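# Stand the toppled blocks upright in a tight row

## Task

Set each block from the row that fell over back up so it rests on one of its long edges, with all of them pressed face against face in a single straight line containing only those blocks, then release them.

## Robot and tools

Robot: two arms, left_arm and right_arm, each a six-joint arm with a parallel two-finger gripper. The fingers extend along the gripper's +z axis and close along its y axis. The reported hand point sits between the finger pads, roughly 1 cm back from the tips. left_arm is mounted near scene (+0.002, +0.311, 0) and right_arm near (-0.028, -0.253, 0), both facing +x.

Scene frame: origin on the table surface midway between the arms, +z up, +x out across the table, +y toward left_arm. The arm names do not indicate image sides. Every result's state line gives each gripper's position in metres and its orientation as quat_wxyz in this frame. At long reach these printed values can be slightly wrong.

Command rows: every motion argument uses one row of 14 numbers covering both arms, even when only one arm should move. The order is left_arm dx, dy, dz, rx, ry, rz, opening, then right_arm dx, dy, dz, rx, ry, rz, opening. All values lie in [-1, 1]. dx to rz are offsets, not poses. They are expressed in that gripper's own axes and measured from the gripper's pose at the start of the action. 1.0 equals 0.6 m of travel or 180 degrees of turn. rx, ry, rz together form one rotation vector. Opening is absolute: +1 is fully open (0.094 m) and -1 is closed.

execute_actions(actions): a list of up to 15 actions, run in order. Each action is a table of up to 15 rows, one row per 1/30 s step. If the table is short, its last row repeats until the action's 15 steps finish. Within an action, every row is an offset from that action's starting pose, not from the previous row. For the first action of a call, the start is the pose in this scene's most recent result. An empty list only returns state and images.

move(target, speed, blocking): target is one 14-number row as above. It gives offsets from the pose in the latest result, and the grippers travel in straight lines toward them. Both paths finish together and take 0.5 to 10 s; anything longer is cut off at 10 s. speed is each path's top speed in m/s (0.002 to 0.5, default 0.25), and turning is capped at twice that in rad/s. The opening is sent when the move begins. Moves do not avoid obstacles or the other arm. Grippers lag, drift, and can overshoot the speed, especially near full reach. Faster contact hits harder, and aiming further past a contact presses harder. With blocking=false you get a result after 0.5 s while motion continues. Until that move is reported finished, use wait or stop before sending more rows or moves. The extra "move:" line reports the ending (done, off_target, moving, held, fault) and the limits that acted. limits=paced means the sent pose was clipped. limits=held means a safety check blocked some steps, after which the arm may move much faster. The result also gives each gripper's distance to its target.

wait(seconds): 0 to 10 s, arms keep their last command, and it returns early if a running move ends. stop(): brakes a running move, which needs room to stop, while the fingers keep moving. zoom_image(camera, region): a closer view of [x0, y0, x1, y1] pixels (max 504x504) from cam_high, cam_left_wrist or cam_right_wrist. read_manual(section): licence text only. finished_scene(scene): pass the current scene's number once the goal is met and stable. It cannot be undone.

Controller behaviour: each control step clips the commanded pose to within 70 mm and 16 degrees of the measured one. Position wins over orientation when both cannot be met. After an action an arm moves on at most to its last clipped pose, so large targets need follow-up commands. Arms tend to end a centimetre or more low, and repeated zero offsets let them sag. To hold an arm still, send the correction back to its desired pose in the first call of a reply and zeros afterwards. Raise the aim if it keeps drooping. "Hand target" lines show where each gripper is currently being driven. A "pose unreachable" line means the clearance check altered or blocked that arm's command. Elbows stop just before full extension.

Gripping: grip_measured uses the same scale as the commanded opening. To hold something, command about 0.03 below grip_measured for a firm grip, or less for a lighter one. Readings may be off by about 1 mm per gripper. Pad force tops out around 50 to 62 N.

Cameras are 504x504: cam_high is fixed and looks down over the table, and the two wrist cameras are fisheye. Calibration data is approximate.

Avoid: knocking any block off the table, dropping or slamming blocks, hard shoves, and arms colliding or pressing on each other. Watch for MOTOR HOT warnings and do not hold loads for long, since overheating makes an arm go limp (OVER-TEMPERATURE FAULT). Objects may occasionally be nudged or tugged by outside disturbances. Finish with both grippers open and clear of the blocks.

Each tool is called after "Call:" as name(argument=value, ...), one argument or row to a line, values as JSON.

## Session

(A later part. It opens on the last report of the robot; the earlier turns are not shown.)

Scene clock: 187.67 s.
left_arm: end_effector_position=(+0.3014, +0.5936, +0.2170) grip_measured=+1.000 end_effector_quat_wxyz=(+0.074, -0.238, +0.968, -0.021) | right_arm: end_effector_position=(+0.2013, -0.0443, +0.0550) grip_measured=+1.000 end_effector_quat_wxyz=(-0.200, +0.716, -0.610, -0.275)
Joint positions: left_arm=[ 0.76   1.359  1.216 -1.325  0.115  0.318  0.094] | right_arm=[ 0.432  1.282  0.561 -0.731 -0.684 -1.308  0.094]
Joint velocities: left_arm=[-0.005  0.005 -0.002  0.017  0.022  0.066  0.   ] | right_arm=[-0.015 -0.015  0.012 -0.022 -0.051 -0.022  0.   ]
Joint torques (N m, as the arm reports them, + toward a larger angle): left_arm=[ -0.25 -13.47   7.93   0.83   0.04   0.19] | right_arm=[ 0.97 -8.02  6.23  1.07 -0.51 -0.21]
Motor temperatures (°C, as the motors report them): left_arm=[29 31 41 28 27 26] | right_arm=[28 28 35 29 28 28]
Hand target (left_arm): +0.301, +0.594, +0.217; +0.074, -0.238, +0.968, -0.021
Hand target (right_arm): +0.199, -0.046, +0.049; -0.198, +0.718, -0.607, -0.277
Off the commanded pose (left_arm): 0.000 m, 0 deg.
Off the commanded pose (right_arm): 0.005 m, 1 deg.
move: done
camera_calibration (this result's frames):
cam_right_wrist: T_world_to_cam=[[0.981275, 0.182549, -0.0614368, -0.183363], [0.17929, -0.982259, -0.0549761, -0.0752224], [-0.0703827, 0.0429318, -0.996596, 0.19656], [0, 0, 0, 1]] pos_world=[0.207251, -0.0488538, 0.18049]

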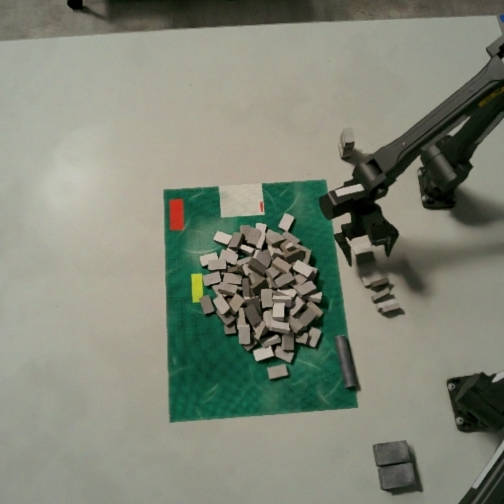

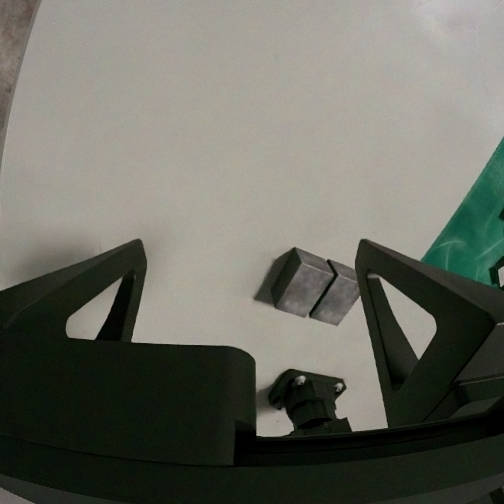

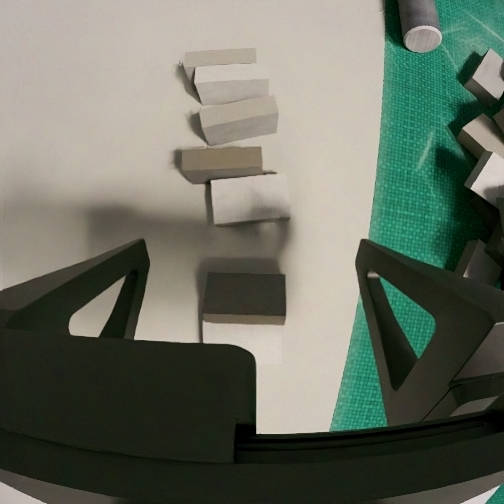

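Call:
move(
  target=[0,0,0,0,0,0,1,0.062,0.008,0.036,0.015,0,0,1],
  speed=0.06,
)

Call:
move(
  target=[0,0,0,0,0,0,1,0,0,0,0,0,0,-0.2],
)

Call:
move(
  target=[0,0,0,0,0,0,1,-0.075,0,0,0,0.34,0,-0.2],
  speed=0.1,
)

Scene clock: 193.67 s.
left_arm: end_effector_position=(+0.3014, +0.5936, +0.2170) grip_measured=+1.000 end_effector_quat_wxyz=(+0.074, -0.238, +0.968, -0.021) | right_arm: end_effector_position=(+0.1982, -0.0566, +0.0196) grip_measured=+1.000 end_effector_quat_wxyz=(-0.215, +0.710, -0.617, -0.264)
Joint positions: left_arm=[ 0.76   1.359  1.216 -1.325  0.115  0.318  0.094] | right_arm=[ 0.396  1.339  0.478 -0.566 -0.682 -1.315  0.094]
Joint velocities: left_arm=[-0.015 -0.005 -0.007  0.017 -0.022  0.007  0.   ] | right_arm=[-0.005 -0.005 -0.007  0.002 -0.007  0.007  0.   ]
Joint torques (N m, as the arm reports them, + toward a larger angle): left_arm=[  0.27 -14.07   8.03   0.79   0.03   0.23] | right_arm=[-0.05 -6.76  5.54  1.32 -0.31 -0.24]
Motor temperatures (°C, as the motors report them): left_arm=[29 31 42 28 27 26] | right_arm=[28 28 34 29 28 28]
Hand target (left_arm): +0.301, +0.594, +0.217; +0.074, -0.238, +0.968, -0.021
Hand target (right_arm): +0.198, -0.059, +0.014; -0.216, +0.711, -0.616, -0.261
Off the commanded pose (left_arm): 0.000 m, 0 deg.
Off the commanded pose (right_arm): 0.006 m, 0 deg.
move: done
camera_calibration (this result's frames):
cam_right_wrist: T_world_to_cam=[[0.987705, 0.152874, -0.0326903, -0.183855], [0.150836, -0.986873, -0.0576996, -0.0832601], [-0.041082, 0.0520592, -0.997799, 0.156388], [0, 0, 0, 1]] pos_world=[0.200578, -0.0622019, 0.145229]

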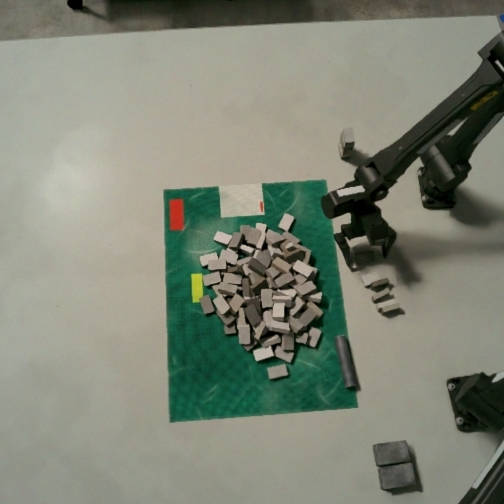

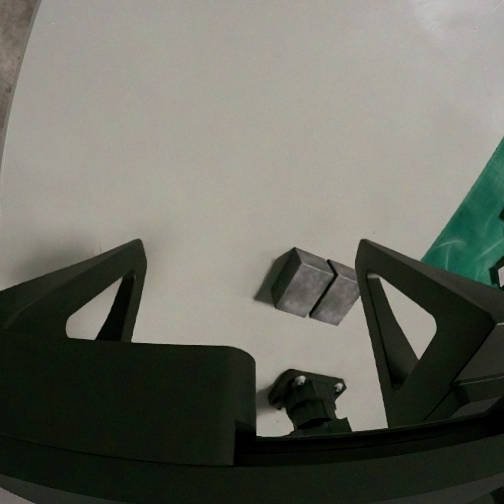

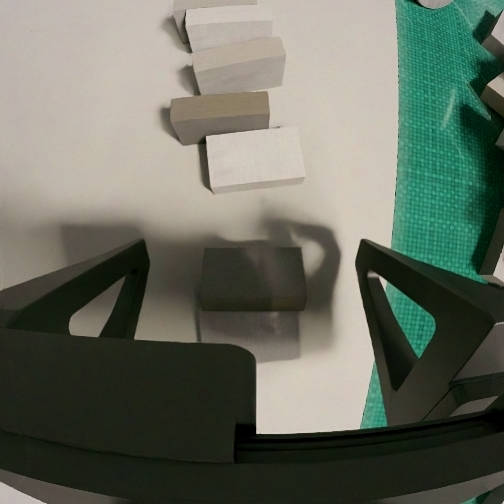

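Scene clock: 194.17 s.
left_arm: end_effector_position=(+0.3014, +0.5936, +0.2170) grip_measured=+1.000 end_effector_quat_wxyz=(+0.074, -0.238, +0.968, -0.021) | right_arm: end_effector_position=(+0.1982, -0.0566, +0.0196) grip_measured=-0.088 end_effector_quat_wxyz=(-0.215, +0.710, -0.617, -0.264)
Joint positions: left_arm=[ 0.76   1.359  1.216 -1.325  0.115  0.318  0.094] | right_arm=[ 0.396  1.339  0.478 -0.566 -0.682 -1.315  0.043]
Joint velocities: left_arm=[ 0.005 -0.005  0.002  0.002 -0.066  0.066  0.   ] | right_arm=[-0.015  0.015  0.007  0.012 -0.022 -0.022 -0.   ]
Joint torques (N m, as the arm reports them, + toward a larger angle): left_arm=[  0.11 -13.62   7.91   0.93   0.06   0.18] | right_arm=[ 1.41 -8.73  6.6   0.68 -0.44 -0.08]
Motor temperatures (°C, as the motors report them): left_arm=[29 31 42 28 27 26] | right_arm=[28 28 34 29 28 28]
Hand target (left_arm): +0.301, +0.594, +0.217; +0.074, -0.238, +0.968, -0.021
Hand target (right_arm): +0.198, -0.057, +0.020; -0.215, +0.710, -0.617, -0.264
Off the commanded pose (left_arm): 0.000 m, 0 deg.
Off the commanded pose (right_arm): 0.000 m, 0 deg.
move: done
camera_calibration (this result's frames):
cam_right_wrist: T_world_to_cam=[[0.987705, 0.152874, -0.0326903, -0.183855], [0.150836, -0.986873, -0.0576996, -0.0832601], [-0.041082, 0.0520592, -0.997799, 0.156388], [0, 0, 0, 1]] pos_world=[0.200578, -0.0622019, 0.145229]

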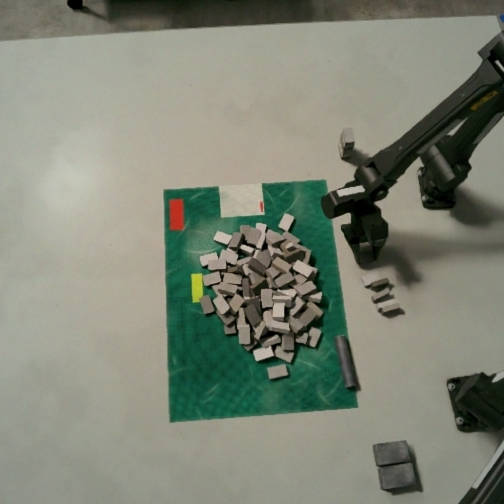

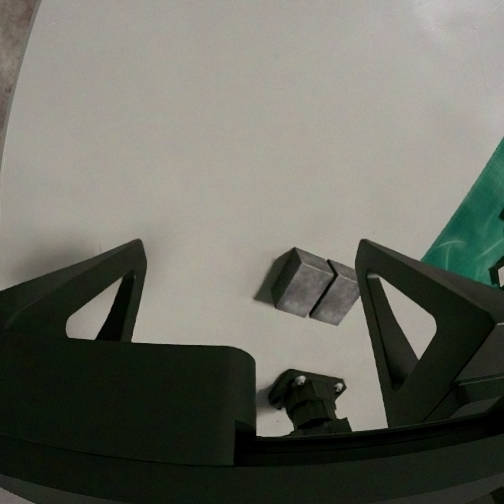

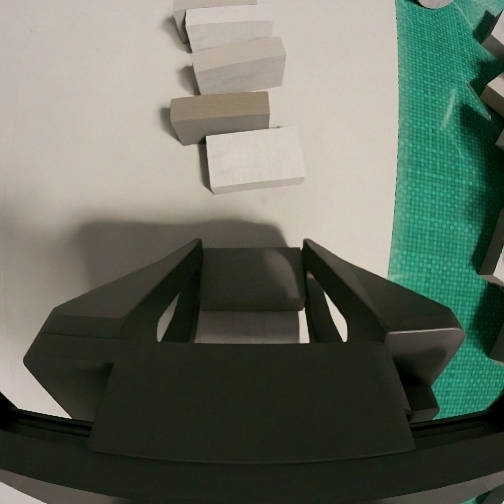

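Scene clock: 199.80 s.
left_arm: end_effector_position=(+0.3014, +0.5936, +0.2170) grip_measured=+1.000 end_effector_quat_wxyz=(+0.074, -0.238, +0.968, -0.021) | right_arm: end_effector_position=(+0.1846, -0.0365, +0.0422) grip_measured=-0.088 end_effector_quat_wxyz=(+0.130, +0.747, -0.637, +0.142)
Joint positions: left_arm=[ 0.76   1.359  1.216 -1.325  0.115  0.318  0.094] | right_arm=[ 0.992  1.522  0.843 -1.182  0.26  -0.75   0.043]
Joint velocities: left_arm=[-0.015 -0.005  0.002 -0.012  0.007 -0.007  0.   ] | right_arm=[-0.005 -0.015  0.002 -0.017 -0.051 -0.022  0.   ]
Joint torques (N m, as the arm reports them, + toward a larger angle): left_arm=[ -0.07 -13.47   8.04   0.99   0.06   0.18] | right_arm=[  1.8  -12.51  11.43  -0.98   0.25   0.05]
Motor temperatures (°C, as the motors report them): left_arm=[29 31 42 28 27 26] | right_arm=[28 28 35 29 28 28]
Hand target (left_arm): +0.301, +0.594, +0.217; +0.074, -0.238, +0.968, -0.021
Hand target (right_arm): +0.193, -0.023, +0.051; +0.121, +0.745, -0.640, +0.144
Off the commanded pose (left_arm): 0.000 m, 0 deg.
Off the commanded pose (right_arm): 0.018 m, 1 deg.
move: off_target (right_arm)
camera_calibration (this result's frames):
cam_right_wrist: T_world_to_cam=[[0.988832, 0.146846, -0.0254316, -0.173394], [0.0979081, -0.51144, 0.853723, -0.0714689], [0.112359, -0.846679, -0.520106, 0.0960108], [0, 0, 0, 1]] pos_world=[0.167667, 0.0702005, 0.106541]

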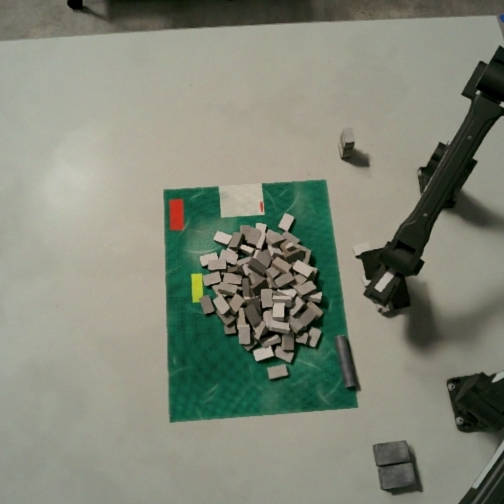

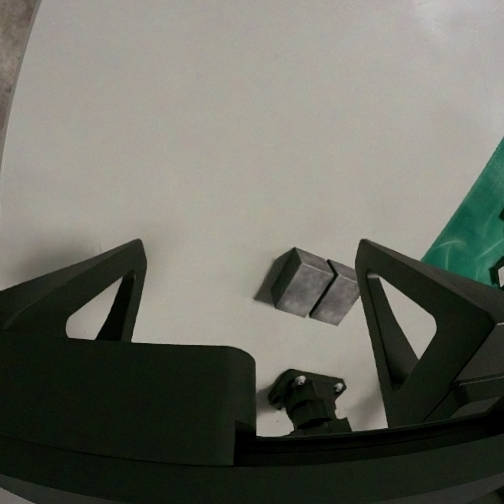

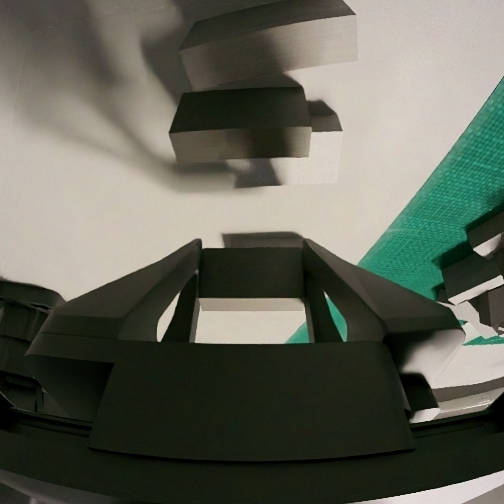

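Call:
move(
  target=[0,0,0,0,0,0,1,0.02,0,-0.06,0,0,0,-0.2],
  speed=0.1,
)

Call:
move(
  target=[0,0,0,0,0,0,1,-0.27,-0.015,-0.11,0,0.04,0,-0.2],
  speed=0.12,
)

Scene clock: 207.43 s.
left_arm: end_effector_position=(+0.3014, +0.5936, +0.2170) grip_measured=+1.000 end_effector_quat_wxyz=(+0.074, -0.238, +0.968, -0.021) | right_arm: end_effector_position=(+0.1751, -0.0495, +0.0649) grip_measured=-0.088 end_effector_quat_wxyz=(+0.148, +0.745, -0.634, +0.143)
Joint positions: left_arm=[ 0.76   1.359  1.216 -1.325  0.115  0.318  0.094] | right_arm=[ 0.992  1.467  0.847 -1.277  0.26  -0.746  0.043]
Joint velocities: left_arm=[ 0.005 -0.005 -0.032  0.002 -0.007  0.037  0.   ] | right_arm=[ 0.005 -0.015 -0.012 -0.007  0.007 -0.081 -0.001]
Joint torques (N m, as the arm reports them, + toward a larger angle): left_arm=[ -0.21 -13.87   7.9    0.89   0.03   0.21] | right_arm=[  1.58 -12.96  11.79  -1.01   0.12  -0.11]
Motor temperatures (°C, as the motors report them): left_arm=[29 31 42 28 27 26] | right_arm=[28 28 36 29 28 28]
Hand target (left_arm): +0.301, +0.594, +0.217; +0.074, -0.238, +0.968, -0.021
Hand target (right_arm): +0.184, -0.035, +0.080; +0.130, +0.747, -0.637, +0.142
Off the commanded pose (left_arm): 0.000 m, 0 deg.
Off the commanded pose (right_arm): 0.024 m, 2 deg.
move: off_target (right_arm)
camera_calibration (this result's frames):
cam_right_wrist: T_world_to_cam=[[0.988519, 0.142597, -0.0499594, -0.160123], [0.113917, -0.486148, 0.86642, -0.0989643], [0.0992614, -0.862164, -0.496811, 0.0979136], [0, 0, 0, 1]] pos_world=[0.15984, 0.0591394, 0.126389]

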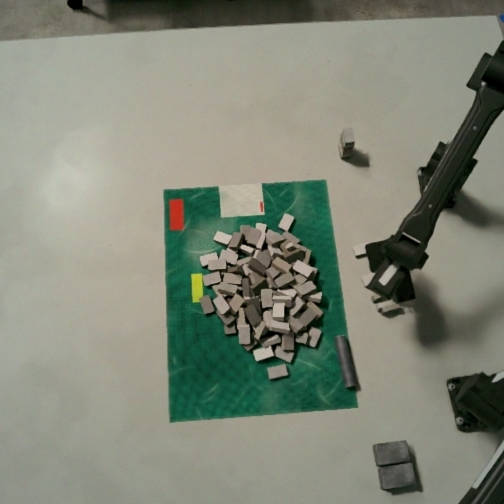

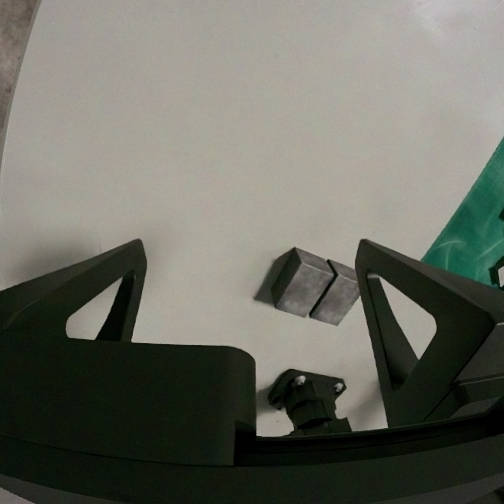

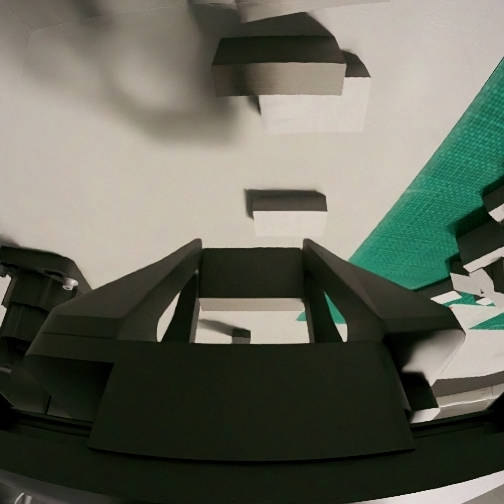

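Scene clock: 209.33 s.
left_arm: end_effector_position=(+0.3014, +0.5936, +0.2170) grip_measured=+1.000 end_effector_quat_wxyz=(+0.074, -0.238, +0.968, -0.021) | right_arm: end_effector_position=(+0.1529, +0.1125, +0.0549) grip_measured=-0.088 end_effector_quat_wxyz=(+0.190, +0.738, -0.619, +0.192)
Joint positions: left_arm=[ 0.76   1.359  1.216 -1.325  0.115  0.318  0.094] | right_arm=[ 1.259  1.873  1.305 -1.503  0.231 -0.478  0.043]
Joint velocities: left_arm=[ 0.005 -0.015  0.002  0.002 -0.007 -0.037  0.   ] | right_arm=[-0.015 -0.005  0.012  0.012  0.007  0.022 -0.001]
Joint torques (N m, as the arm reports them, + toward a larger angle): left_arm=[ -0.07 -13.85   7.94   0.86   0.04   0.19] | right_arm=[  0.98 -17.22  11.58  -1.63   0.08  -0.07]
Motor temperatures (°C, as the motors report them): left_arm=[29 31 42 28 27 26] | right_arm=[28 28 36 29 28 28]
Hand target (left_arm): +0.301, +0.594, +0.217; +0.074, -0.238, +0.968, -0.021
Hand target (right_arm): +0.156, +0.125, +0.062; +0.185, +0.735, -0.624, +0.192
Off the commanded pose (left_arm): 0.000 m, 0 deg.
Off the commanded pose (right_arm): 0.014 m, 1 deg.
move: off_target (right_arm)
camera_calibration (this result's frames):
cam_right_wrist: T_world_to_cam=[[0.987006, 0.152209, -0.0514957, -0.16259], [0.104816, -0.366974, 0.924307, -0.0241155], [0.12179, -0.917694, -0.37816, 0.231134], [0, 0, 0, 1]] pos_world=[0.134855, 0.228008, 0.101323]

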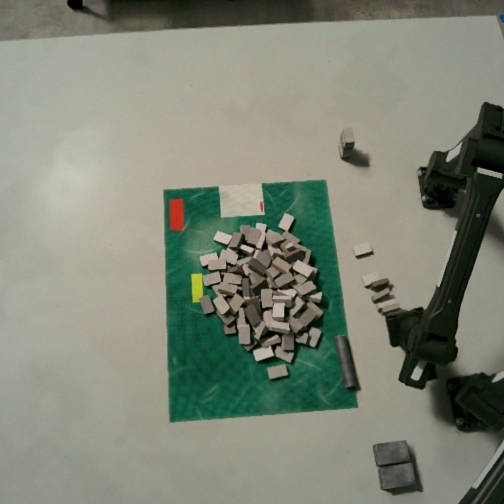

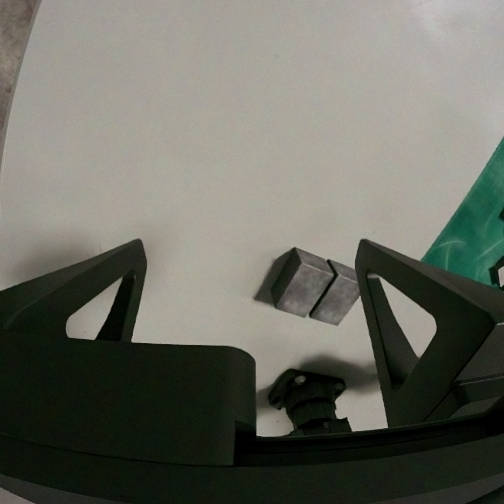

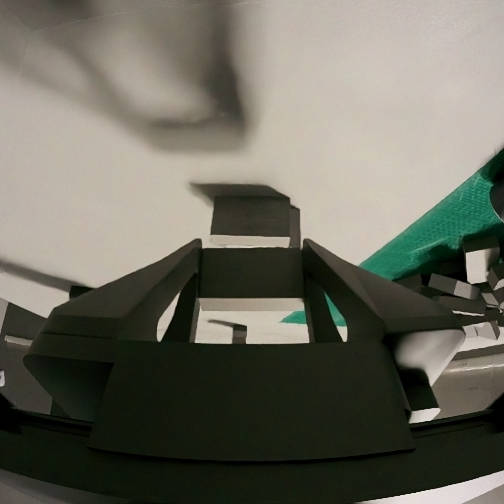

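Call:
move(
  target=[0,0,0,0,0,0,1,-0.034,0,0.057,0.015,0,0,-0.2],
  speed=0.04,
)

Call:
move(
  target=[0,0,0,0,0,0,1,0,0,0,0,0,0,1],
)

Call:
move(
  target=[0,0,0,0,0,0,1,0.04,0,-0.08,0,-0.172,0,1],
)

Call:
move(
  target=[0,0,0,0,0,0,1,0.33,-0.02,0.03,0,-0.3,0,1],
  speed=0.15,
)

Scene clock: 223.50 s.
left_arm: end_effector_position=(+0.3014, +0.5936, +0.2170) grip_measured=+1.000 end_effector_quat_wxyz=(+0.074, -0.238, +0.968, -0.021) | right_arm: end_effector_position=(+0.1541, +0.1137, +0.0238) grip_measured=-0.088 end_effector_quat_wxyz=(+0.170, +0.743, -0.615, +0.202)
Joint positions: left_arm=[ 0.76   1.359  1.216 -1.325  0.115  0.318  0.094] | right_arm=[ 1.269  1.904  1.263 -1.401  0.261 -0.476  0.043]
Joint velocities: left_arm=[-0.005  0.005  0.012  0.012  0.022  0.007  0.   ] | right_arm=[-0.015  0.005 -0.002 -0.002 -0.081  0.007 -0.001]
Joint torques (N m, as the arm reports them, + toward a larger angle): left_arm=[ -0.17 -13.77   7.98   0.94   0.04   0.19] | right_arm=[  1.71 -17.27   6.34  -0.06   0.32   0.01]
Motor temperatures (°C, as the motors report them): left_arm=[29 31 42 28 27 26] | right_arm=[28 29 37 29 28 28]
Hand target (left_arm): +0.301, +0.594, +0.217; +0.074, -0.238, +0.968, -0.021
Hand target (right_arm): +0.151, +0.112, +0.015; +0.172, +0.742, -0.614, +0.207
Off the commanded pose (left_arm): 0.000 m, 0 deg.
Off the commanded pose (right_arm): 0.009 m, 1 deg.
move: done
camera_calibration (this result's frames):
cam_right_wrist: T_world_to_cam=[[0.984495, 0.174842, -0.0141454, -0.168596], [0.0808488, -0.380717, 0.92115, 0.0101791], [0.15567, -0.908012, -0.38895, 0.214219], [0, 0, 0, 1]] pos_world=[0.131811, 0.227866, 0.0715589]

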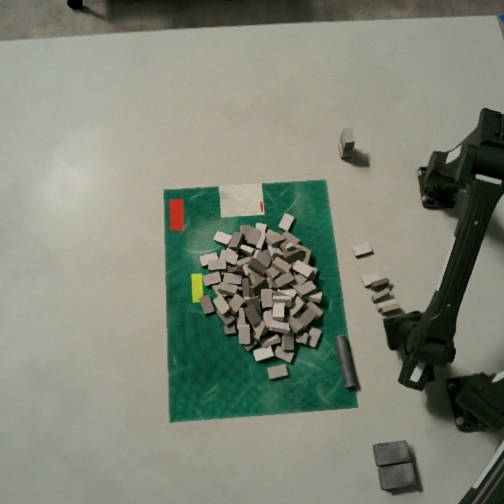

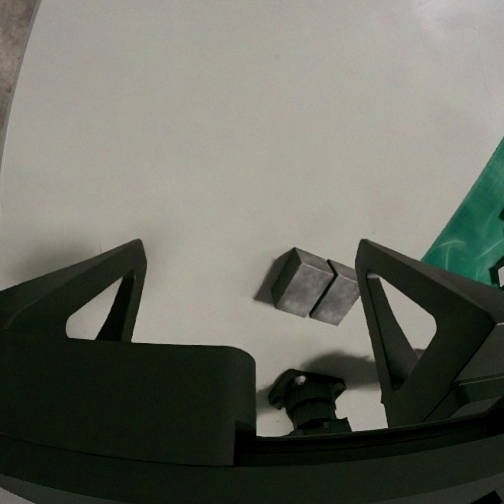

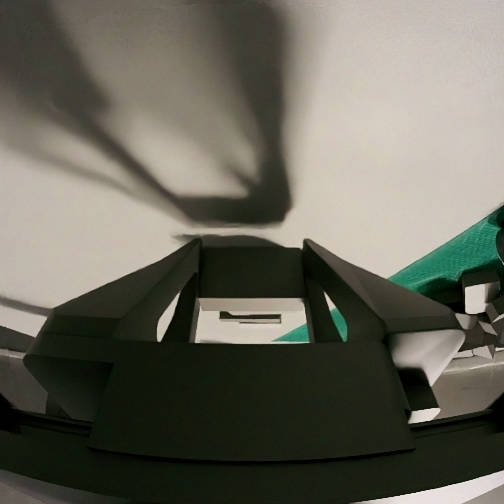

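Scene clock: 224.00 s.
left_arm: end_effector_position=(+0.3014, +0.5936, +0.2170) grip_measured=+1.000 end_effector_quat_wxyz=(+0.074, -0.238, +0.968, -0.021) | right_arm: end_effector_position=(+0.1541, +0.1137, +0.0238) grip_measured=+1.000 end_effector_quat_wxyz=(+0.170, +0.743, -0.615, +0.202)
Joint positions: left_arm=[ 0.76   1.359  1.216 -1.325  0.115  0.318  0.094] | right_arm=[ 1.269  1.904  1.263 -1.401  0.261 -0.476  0.094]
Joint velocities: left_arm=[-0.005 -0.005 -0.002  0.007  0.007  0.081  0.   ] | right_arm=[ 0.005  0.005 -0.022 -0.022 -0.007 -0.066  0.   ]
Joint torques (N m, as the arm reports them, + toward a larger angle): left_arm=[ -0.11 -13.61   7.83   0.93   0.04   0.18] | right_arm=[  1.69 -18.47   6.89  -0.76   0.14  -0.13]
Motor temperatures (°C, as the motors report them): left_arm=[29 31 42 28 27 26] | right_arm=[28 29 37 29 28 28]
Hand target (left_arm): +0.301, +0.594, +0.217; +0.074, -0.238, +0.968, -0.021
Hand target (right_arm): +0.154, +0.114, +0.024; +0.170, +0.743, -0.615, +0.202
Off the commanded pose (left_arm): 0.000 m, 0 deg.
Off the commanded pose (right_arm): 0.000 m, 0 deg.
move: done
camera_calibration (this result's frames):
cam_right_wrist: T_world_to_cam=[[0.984495, 0.174842, -0.0141454, -0.168596], [0.0808488, -0.380717, 0.92115, 0.0101791], [0.15567, -0.908012, -0.38895, 0.214219], [0, 0, 0, 1]] pos_world=[0.131811, 0.227866, 0.0715589]

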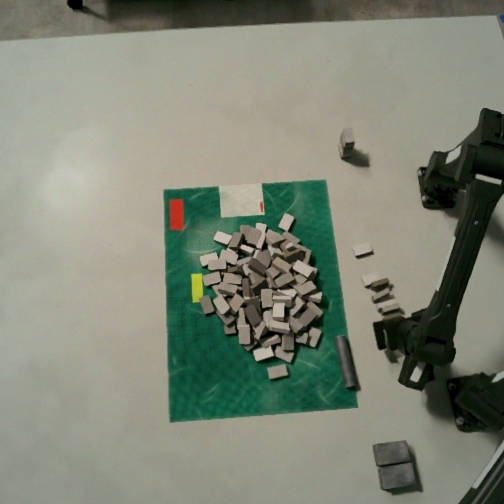

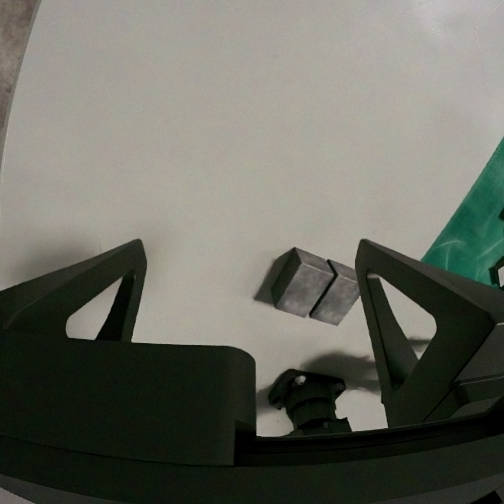

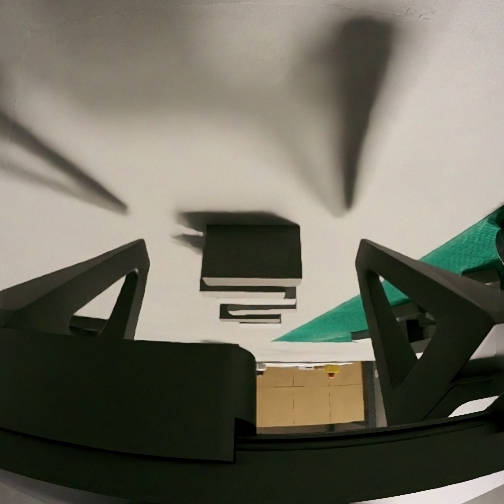

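Scene clock: 225.50 s.
left_arm: end_effector_position=(+0.3014, +0.5936, +0.2170) grip_measured=+1.000 end_effector_quat_wxyz=(+0.074, -0.238, +0.968, -0.021) | right_arm: end_effector_position=(+0.1532, +0.1182, +0.0805) grip_measured=+1.000 end_effector_quat_wxyz=(+0.006, +0.765, -0.644, -0.004)
Joint positions: left_arm=[ 0.76   1.359  1.216 -1.325  0.115  0.318  0.094] | right_arm=[ 1.164  1.547  1.043 -1.077 -0.01  -0.629  0.094]
Joint velocities: left_arm=[ 0.005 -0.015  0.022 -0.007 -0.11   0.037  0.   ] | right_arm=[-0.015 -0.005 -0.022 -0.012 -0.066  0.051  0.   ]
Joint torques (N m, as the arm reports them, + toward a larger angle): left_arm=[  0.42 -13.93   7.94   0.89   0.03   0.18] | right_arm=[  0.73 -15.44   7.3    1.21  -0.15  -0.2 ]
Motor temperatures (°C, as the motors report them): left_arm=[29 31 42 28 27 26] | right_arm=[28 29 37 29 28 28]
Hand target (left_arm): +0.301, +0.594, +0.217; +0.074, -0.238, +0.968, -0.021
Hand target (right_arm): +0.154, +0.116, +0.077; +0.003, +0.767, -0.641, -0.006
Off the commanded pose (left_arm): 0.000 m, 0 deg.
Off the commanded pose (right_arm): 0.003 m, 1 deg.
move: done
camera_calibration (this result's frames):
cam_right_wrist: T_world_to_cam=[[0.985638, 0.166665, -0.0272287, -0.165812], [0.149851, -0.788818, 0.596079, 0.0236077], [0.0778671, -0.591598, -0.802464, 0.248294], [0, 0, 0, 1]] pos_world=[0.140559, 0.193148, 0.18066]

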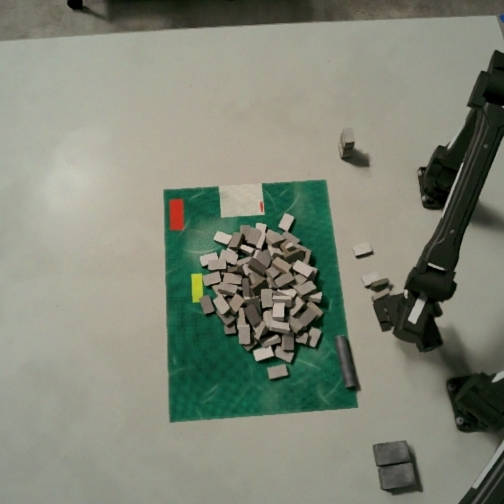

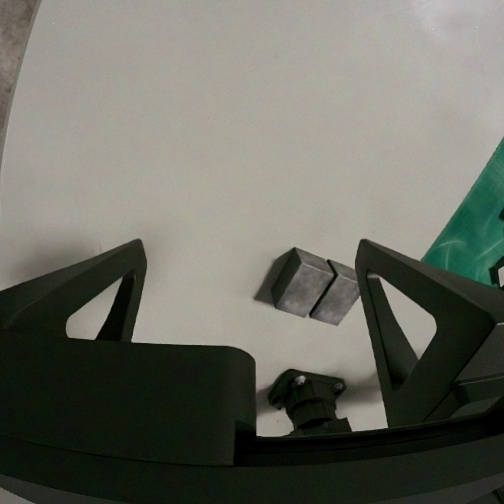

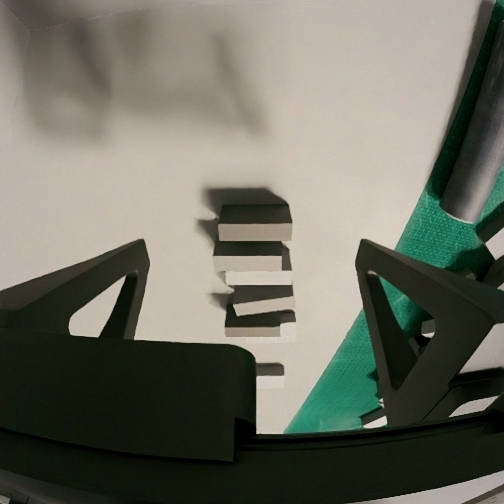

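Scene clock: 229.27 s.
left_arm: end_effector_position=(+0.3014, +0.5936, +0.2170) grip_measured=+1.000 end_effector_quat_wxyz=(+0.074, -0.238, +0.968, -0.021) | right_arm: end_effector_position=(+0.2031, -0.0732, +0.0604) grip_measured=+1.000 end_effector_quat_wxyz=(-0.285, +0.677, -0.577, -0.357)
Joint positions: left_arm=[ 0.76   1.359  1.216 -1.325  0.115  0.318  0.094] | right_arm=[ 0.215  1.348  0.524 -0.783 -0.948 -1.585  0.094]
Joint velocities: left_arm=[-0.005 -0.005  0.007 -0.022  0.037 -0.037  0.   ] | right_arm=[-0.005 -0.005 -0.022  0.002  0.051  0.007  0.   ]
Joint torques (N m, as the arm reports them, + toward a larger angle): left_arm=[  0.5  -13.37   7.88   0.88   0.02   0.18] | right_arm=[ 1.33 -7.07  6.53 -0.48 -0.59 -0.19]
Motor temperatures (°C, as the motors report them): left_arm=[29 31 43 28 27 26] | right_arm=[28 29 36 29 28 28]
Hand target (left_arm): +0.301, +0.594, +0.217; +0.074, -0.238, +0.968, -0.021
Hand target (right_arm): +0.201, -0.075, +0.058; -0.280, +0.675, -0.578, -0.363
Off the commanded pose (left_arm): 0.000 m, 0 deg.
Off the commanded pose (right_arm): 0.006 m, 1 deg.
move: done
camera_calibration (this result's frames):
cam_right_wrist: T_world_to_cam=[[0.982872, 0.180754, -0.0359346, -0.181565], [0.161312, -0.938091, -0.306535, -0.0816206], [-0.0891174, 0.295488, -0.951181, 0.222901], [0, 0, 0, 1]] pos_world=[0.211485, -0.109613, 0.180475]

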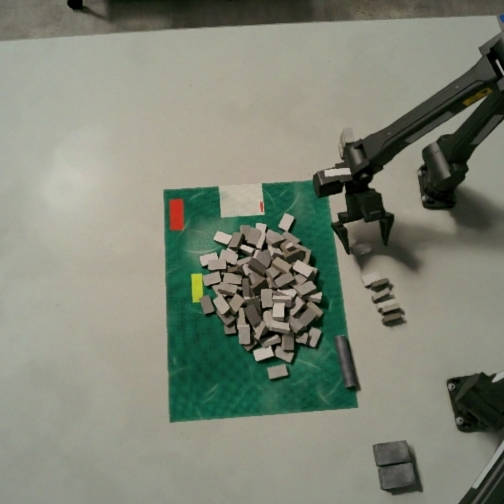

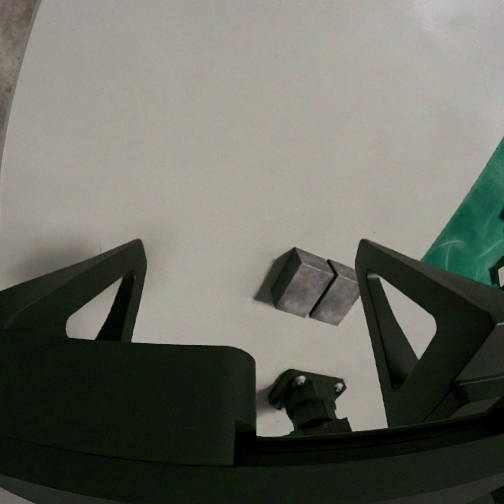

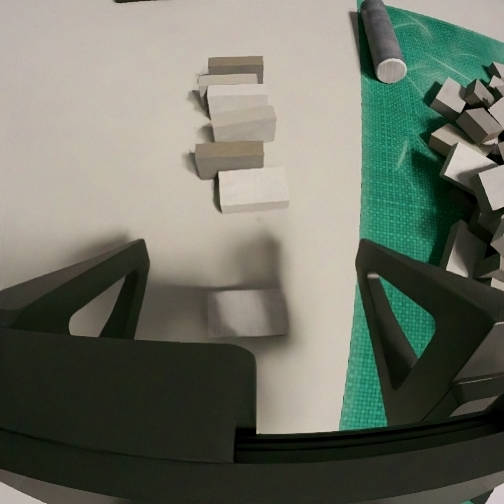

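Call:
move(
  target=[0,0,0,0,0,0,1,0.082,0.004,0.023,0,0,0,1],
  speed=0.06,
)

Call:
move(
  target=[0,0,0,0,0,0,1,0,0,0,0,0,0,-0.2],
)

Scene clock: 237.03 s.
left_arm: end_effector_position=(+0.3014, +0.5936, +0.2170) grip_measured=+1.000 end_effector_quat_wxyz=(+0.074, -0.238, +0.968, -0.021) | right_arm: end_effector_position=(+0.2052, -0.0881, +0.0165) grip_measured=+1.000 end_effector_quat_wxyz=(-0.283, +0.676, -0.578, -0.360)
Joint positions: left_arm=[ 0.76   1.359  1.216 -1.325  0.115  0.318  0.094] | right_arm=[ 0.157  1.513  0.505 -0.691 -0.946 -1.686  0.094]
Joint velocities: left_arm=[-0.005 -0.024 -0.012  0.012 -0.037  0.051  0.   ] | right_arm=[-0.005 -0.015 -0.007 -0.007  0.037 -0.007  0.   ]
Joint torques (N m, as the arm reports them, + toward a larger angle): left_arm=[  0.03 -13.48   8.04   0.88   0.04   0.2 ] | right_arm=[-0.08 -8.96  3.9   0.7  -0.45 -0.23]
Motor temperatures (°C, as the motors report them): left_arm=[29 31 43 28 27 26] | right_arm=[28 29 35 29 28 28]
Hand target (left_arm): +0.301, +0.594, +0.217; +0.074, -0.238, +0.968, -0.021
Hand target (right_arm): +0.203, -0.090, +0.012; -0.285, +0.677, -0.577, -0.358
Off the commanded pose (left_arm): 0.000 m, 0 deg.
Off the commanded pose (right_arm): 0.006 m, 1 deg.
move: done
camera_calibration (this result's frames):
cam_right_wrist: T_world_to_cam=[[0.982394, 0.181443, -0.0444963, -0.182223], [0.159121, -0.937458, -0.309601, -0.108771], [-0.0978884, 0.29707, -0.949825, 0.187664], [0, 0, 0, 1]] pos_world=[0.214693, -0.124654, 0.136464]

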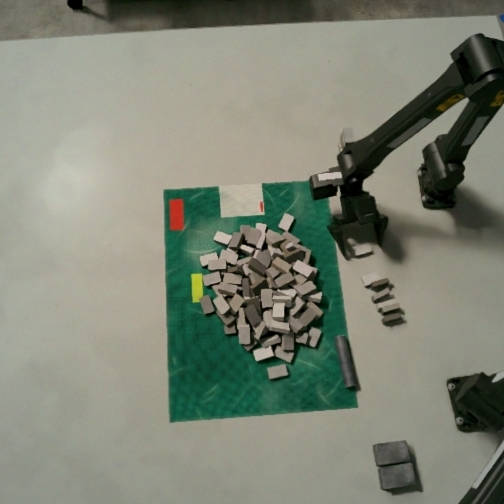

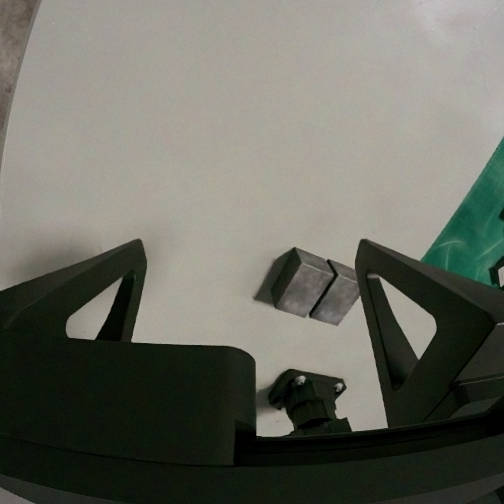

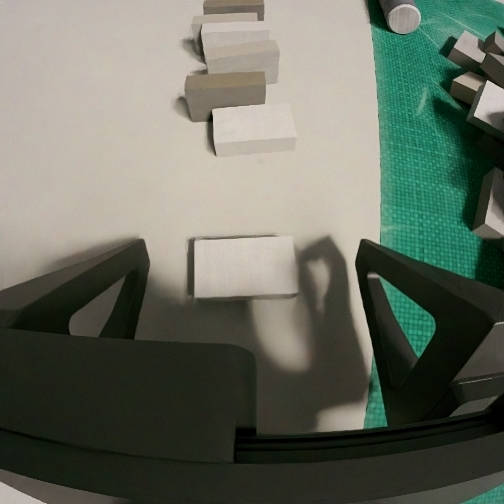

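Scene clock: 237.53 s.
left_arm: end_effector_position=(+0.3014, +0.5936, +0.2170) grip_measured=+1.000 end_effector_quat_wxyz=(+0.074, -0.238, +0.968, -0.021) | right_arm: end_effector_position=(+0.2052, -0.0881, +0.0165) grip_measured=-0.117 end_effector_quat_wxyz=(-0.283, +0.676, -0.577, -0.360)
Joint positions: left_arm=[ 0.76   1.359  1.216 -1.325  0.115  0.318  0.094] | right_arm=[ 0.157  1.513  0.505 -0.691 -0.946 -1.686  0.041]
Joint velocities: left_arm=[-0.015 -0.005  0.017 -0.012 -0.037 -0.037  0.   ] | right_arm=[-0.015 -0.015  0.012 -0.002  0.022  0.007 -0.   ]
Joint torques (N m, as the arm reports them, + toward a larger angle): left_arm=[  0.05 -13.9    7.97   1.02   0.05   0.16] | right_arm=[ 0.7  -9.87  5.06 -0.11 -0.54 -0.09]
Motor temperatures (°C, as the motors report them): left_arm=[29 31 43 28 27 26] | right_arm=[28 29 35 29 28 28]
Hand target (left_arm): +0.301, +0.594, +0.217; +0.074, -0.238, +0.968, -0.021
Hand target (right_arm): +0.205, -0.088, +0.017; -0.283, +0.676, -0.578, -0.360
Off the commanded pose (left_arm): 0.000 m, 0 deg.
Off the commanded pose (right_arm): 0.000 m, 0 deg.
move: done
camera_calibration (this result's frames):
cam_right_wrist: T_world_to_cam=[[0.982361, 0.181694, -0.0442148, -0.182192], [0.15948, -0.937513, -0.30925, -0.108908], [-0.097641, 0.296744, -0.949952, 0.187547], [0, 0, 0, 1]] pos_world=[0.214659, -0.124653, 0.136426]

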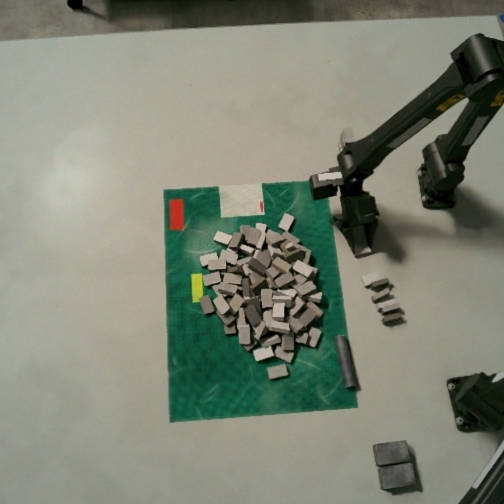

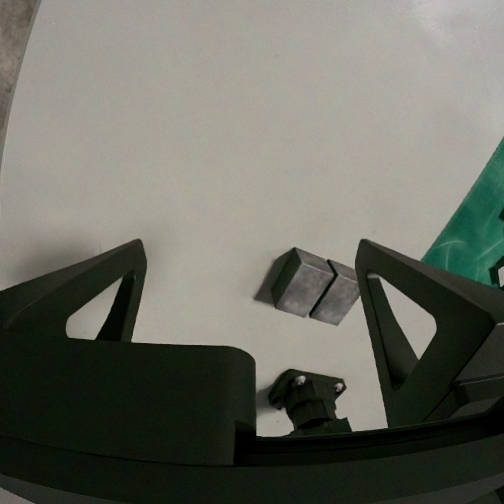

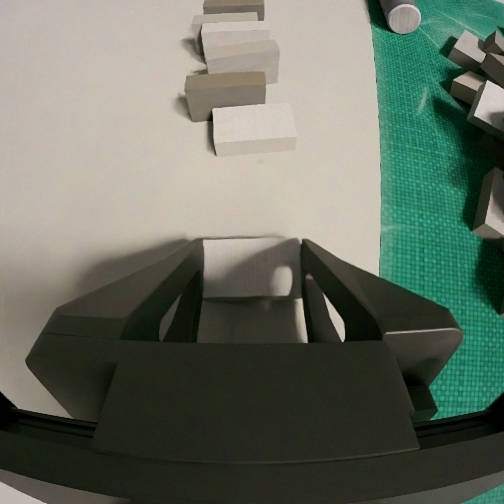

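Call:
move(
  target=[0,0,0,0,0,0,1,-0.095,-0.02,-0.068,0,0,0,-0.2],
  speed=0.08,
)

Call:
move(
  target=[0,0,0,0,0,0,1,-0.25,0,0.33,0,0.5,0,-0.2],
  speed=0.12,
)

Scene clock: 243.80 s.
left_arm: end_effector_position=(+0.3014, +0.5936, +0.2170) grip_measured=+1.000 end_effector_quat_wxyz=(+0.074, -0.238, +0.968, -0.021) | right_arm: end_effector_position=(+0.2020, -0.0885, +0.0744) grip_measured=-0.117 end_effector_quat_wxyz=(-0.273, +0.671, -0.583, -0.369)
Joint positions: left_arm=[ 0.76   1.359  1.216 -1.325  0.115  0.318  0.094] | right_arm=[ 0.157  1.341  0.563 -0.952 -0.945 -1.686  0.041]
Joint velocities: left_arm=[ 0.005 -0.005 -0.007  0.002 -0.051  0.022  0.   ] | right_arm=[ 0.005  0.005 -0.012 -0.017  0.022  0.022 -0.001]
Joint torques (N m, as the arm reports them, + toward a larger angle): left_arm=[  0.08 -13.52   7.96   0.87   0.07   0.18] | right_arm=[ 0.72 -8.39 10.59 -0.63 -0.61 -0.15]
Motor temperatures (°C, as the motors report them): left_arm=[29 31 43 28 27 26] | right_arm=[28 28 35 29 28 28]
Hand target (left_arm): +0.301, +0.594, +0.217; +0.074, -0.238, +0.968, -0.021
Hand target (right_arm): +0.217, -0.087, +0.087; -0.283, +0.676, -0.578, -0.360
Off the commanded pose (left_arm): 0.000 m, 0 deg.
Off the commanded pose (right_arm): 0.021 m, 2 deg.
move: off_target (right_arm)
camera_calibration (this result's frames):
cam_right_wrist: T_world_to_cam=[[0.980485, 0.181557, -0.0754048, -0.173709], [0.149972, -0.938758, -0.310228, -0.088992], [-0.127111, 0.292865, -0.947667, 0.247828], [0, 0, 0, 1]] pos_world=[0.215167, -0.124584, 0.194152]

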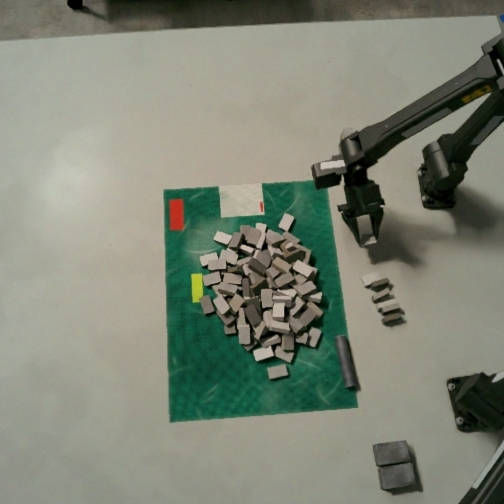

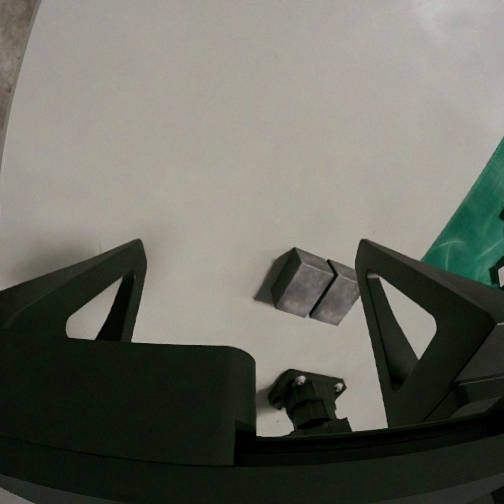

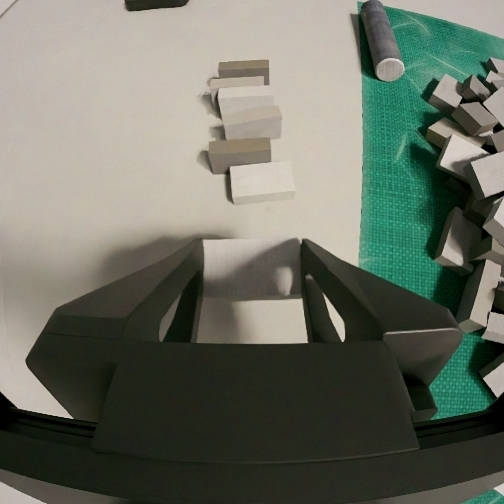

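Scene clock: 250.70 s.
left_arm: end_effector_position=(+0.3014, +0.5936, +0.2170) grip_measured=+1.000 end_effector_quat_wxyz=(+0.074, -0.238, +0.968, -0.021) | right_arm: end_effector_position=(+0.1555, +0.1442, +0.0765) grip_measured=-0.117 end_effector_quat_wxyz=(+0.216, +0.733, -0.604, +0.226)
Joint positions: left_arm=[ 0.76   1.359  1.216 -1.325  0.115  0.318  0.094] | right_arm=[ 1.291  1.965  1.481 -1.673  0.261 -0.444  0.041]
Joint velocities: left_arm=[-0.005 -0.005 -0.012  0.002  0.022 -0.022  0.   ] | right_arm=[-0.005 -0.005  0.007 -0.037 -0.037  0.11  -0.001]
Joint torques (N m, as the arm reports them, + toward a larger angle): left_arm=[  0.42 -13.5    7.94   1.     0.05   0.18] | right_arm=[  2.09 -18.94  12.25  -1.9    0.29   0.08]
Motor temperatures (°C, as the motors report them): left_arm=[29 31 43 28 27 26] | right_arm=[28 28 36 29 28 28]
Hand target (left_arm): +0.301, +0.594, +0.217; +0.074, -0.238, +0.968, -0.021
Hand target (right_arm): +0.158, +0.157, +0.084; +0.209, +0.732, -0.607, +0.228
Off the commanded pose (left_arm): 0.000 m, 0 deg.
Off the commanded pose (right_arm): 0.014 m, 2 deg.
move: off_target (right_arm)
camera_calibration (this result's frames):
cam_right_wrist: T_world_to_cam=[[0.984549, 0.166996, -0.0526767, -0.170513], [0.0988425, -0.281686, 0.954402, -0.0464546], [0.144543, -0.944862, -0.29384, 0.261934], [0, 0, 0, 1]] pos_world=[0.134609, 0.262881, 0.112321]

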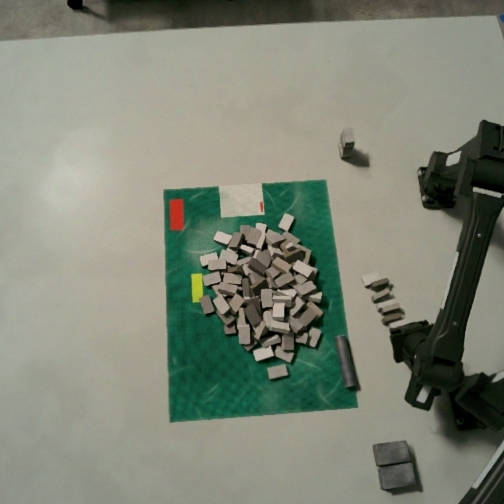

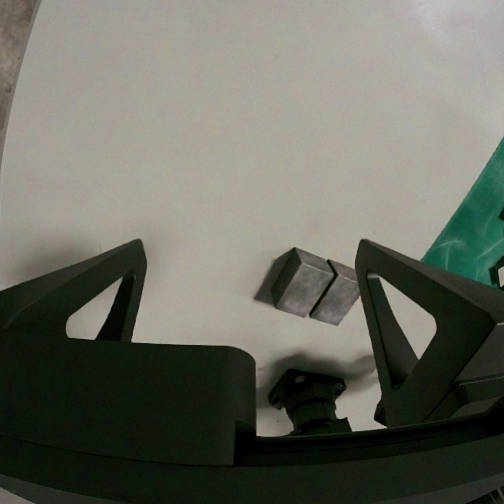

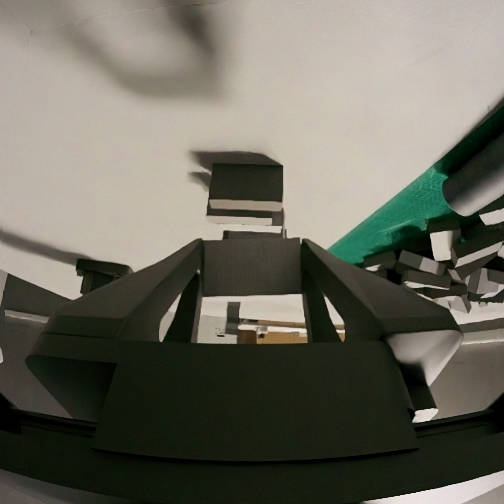

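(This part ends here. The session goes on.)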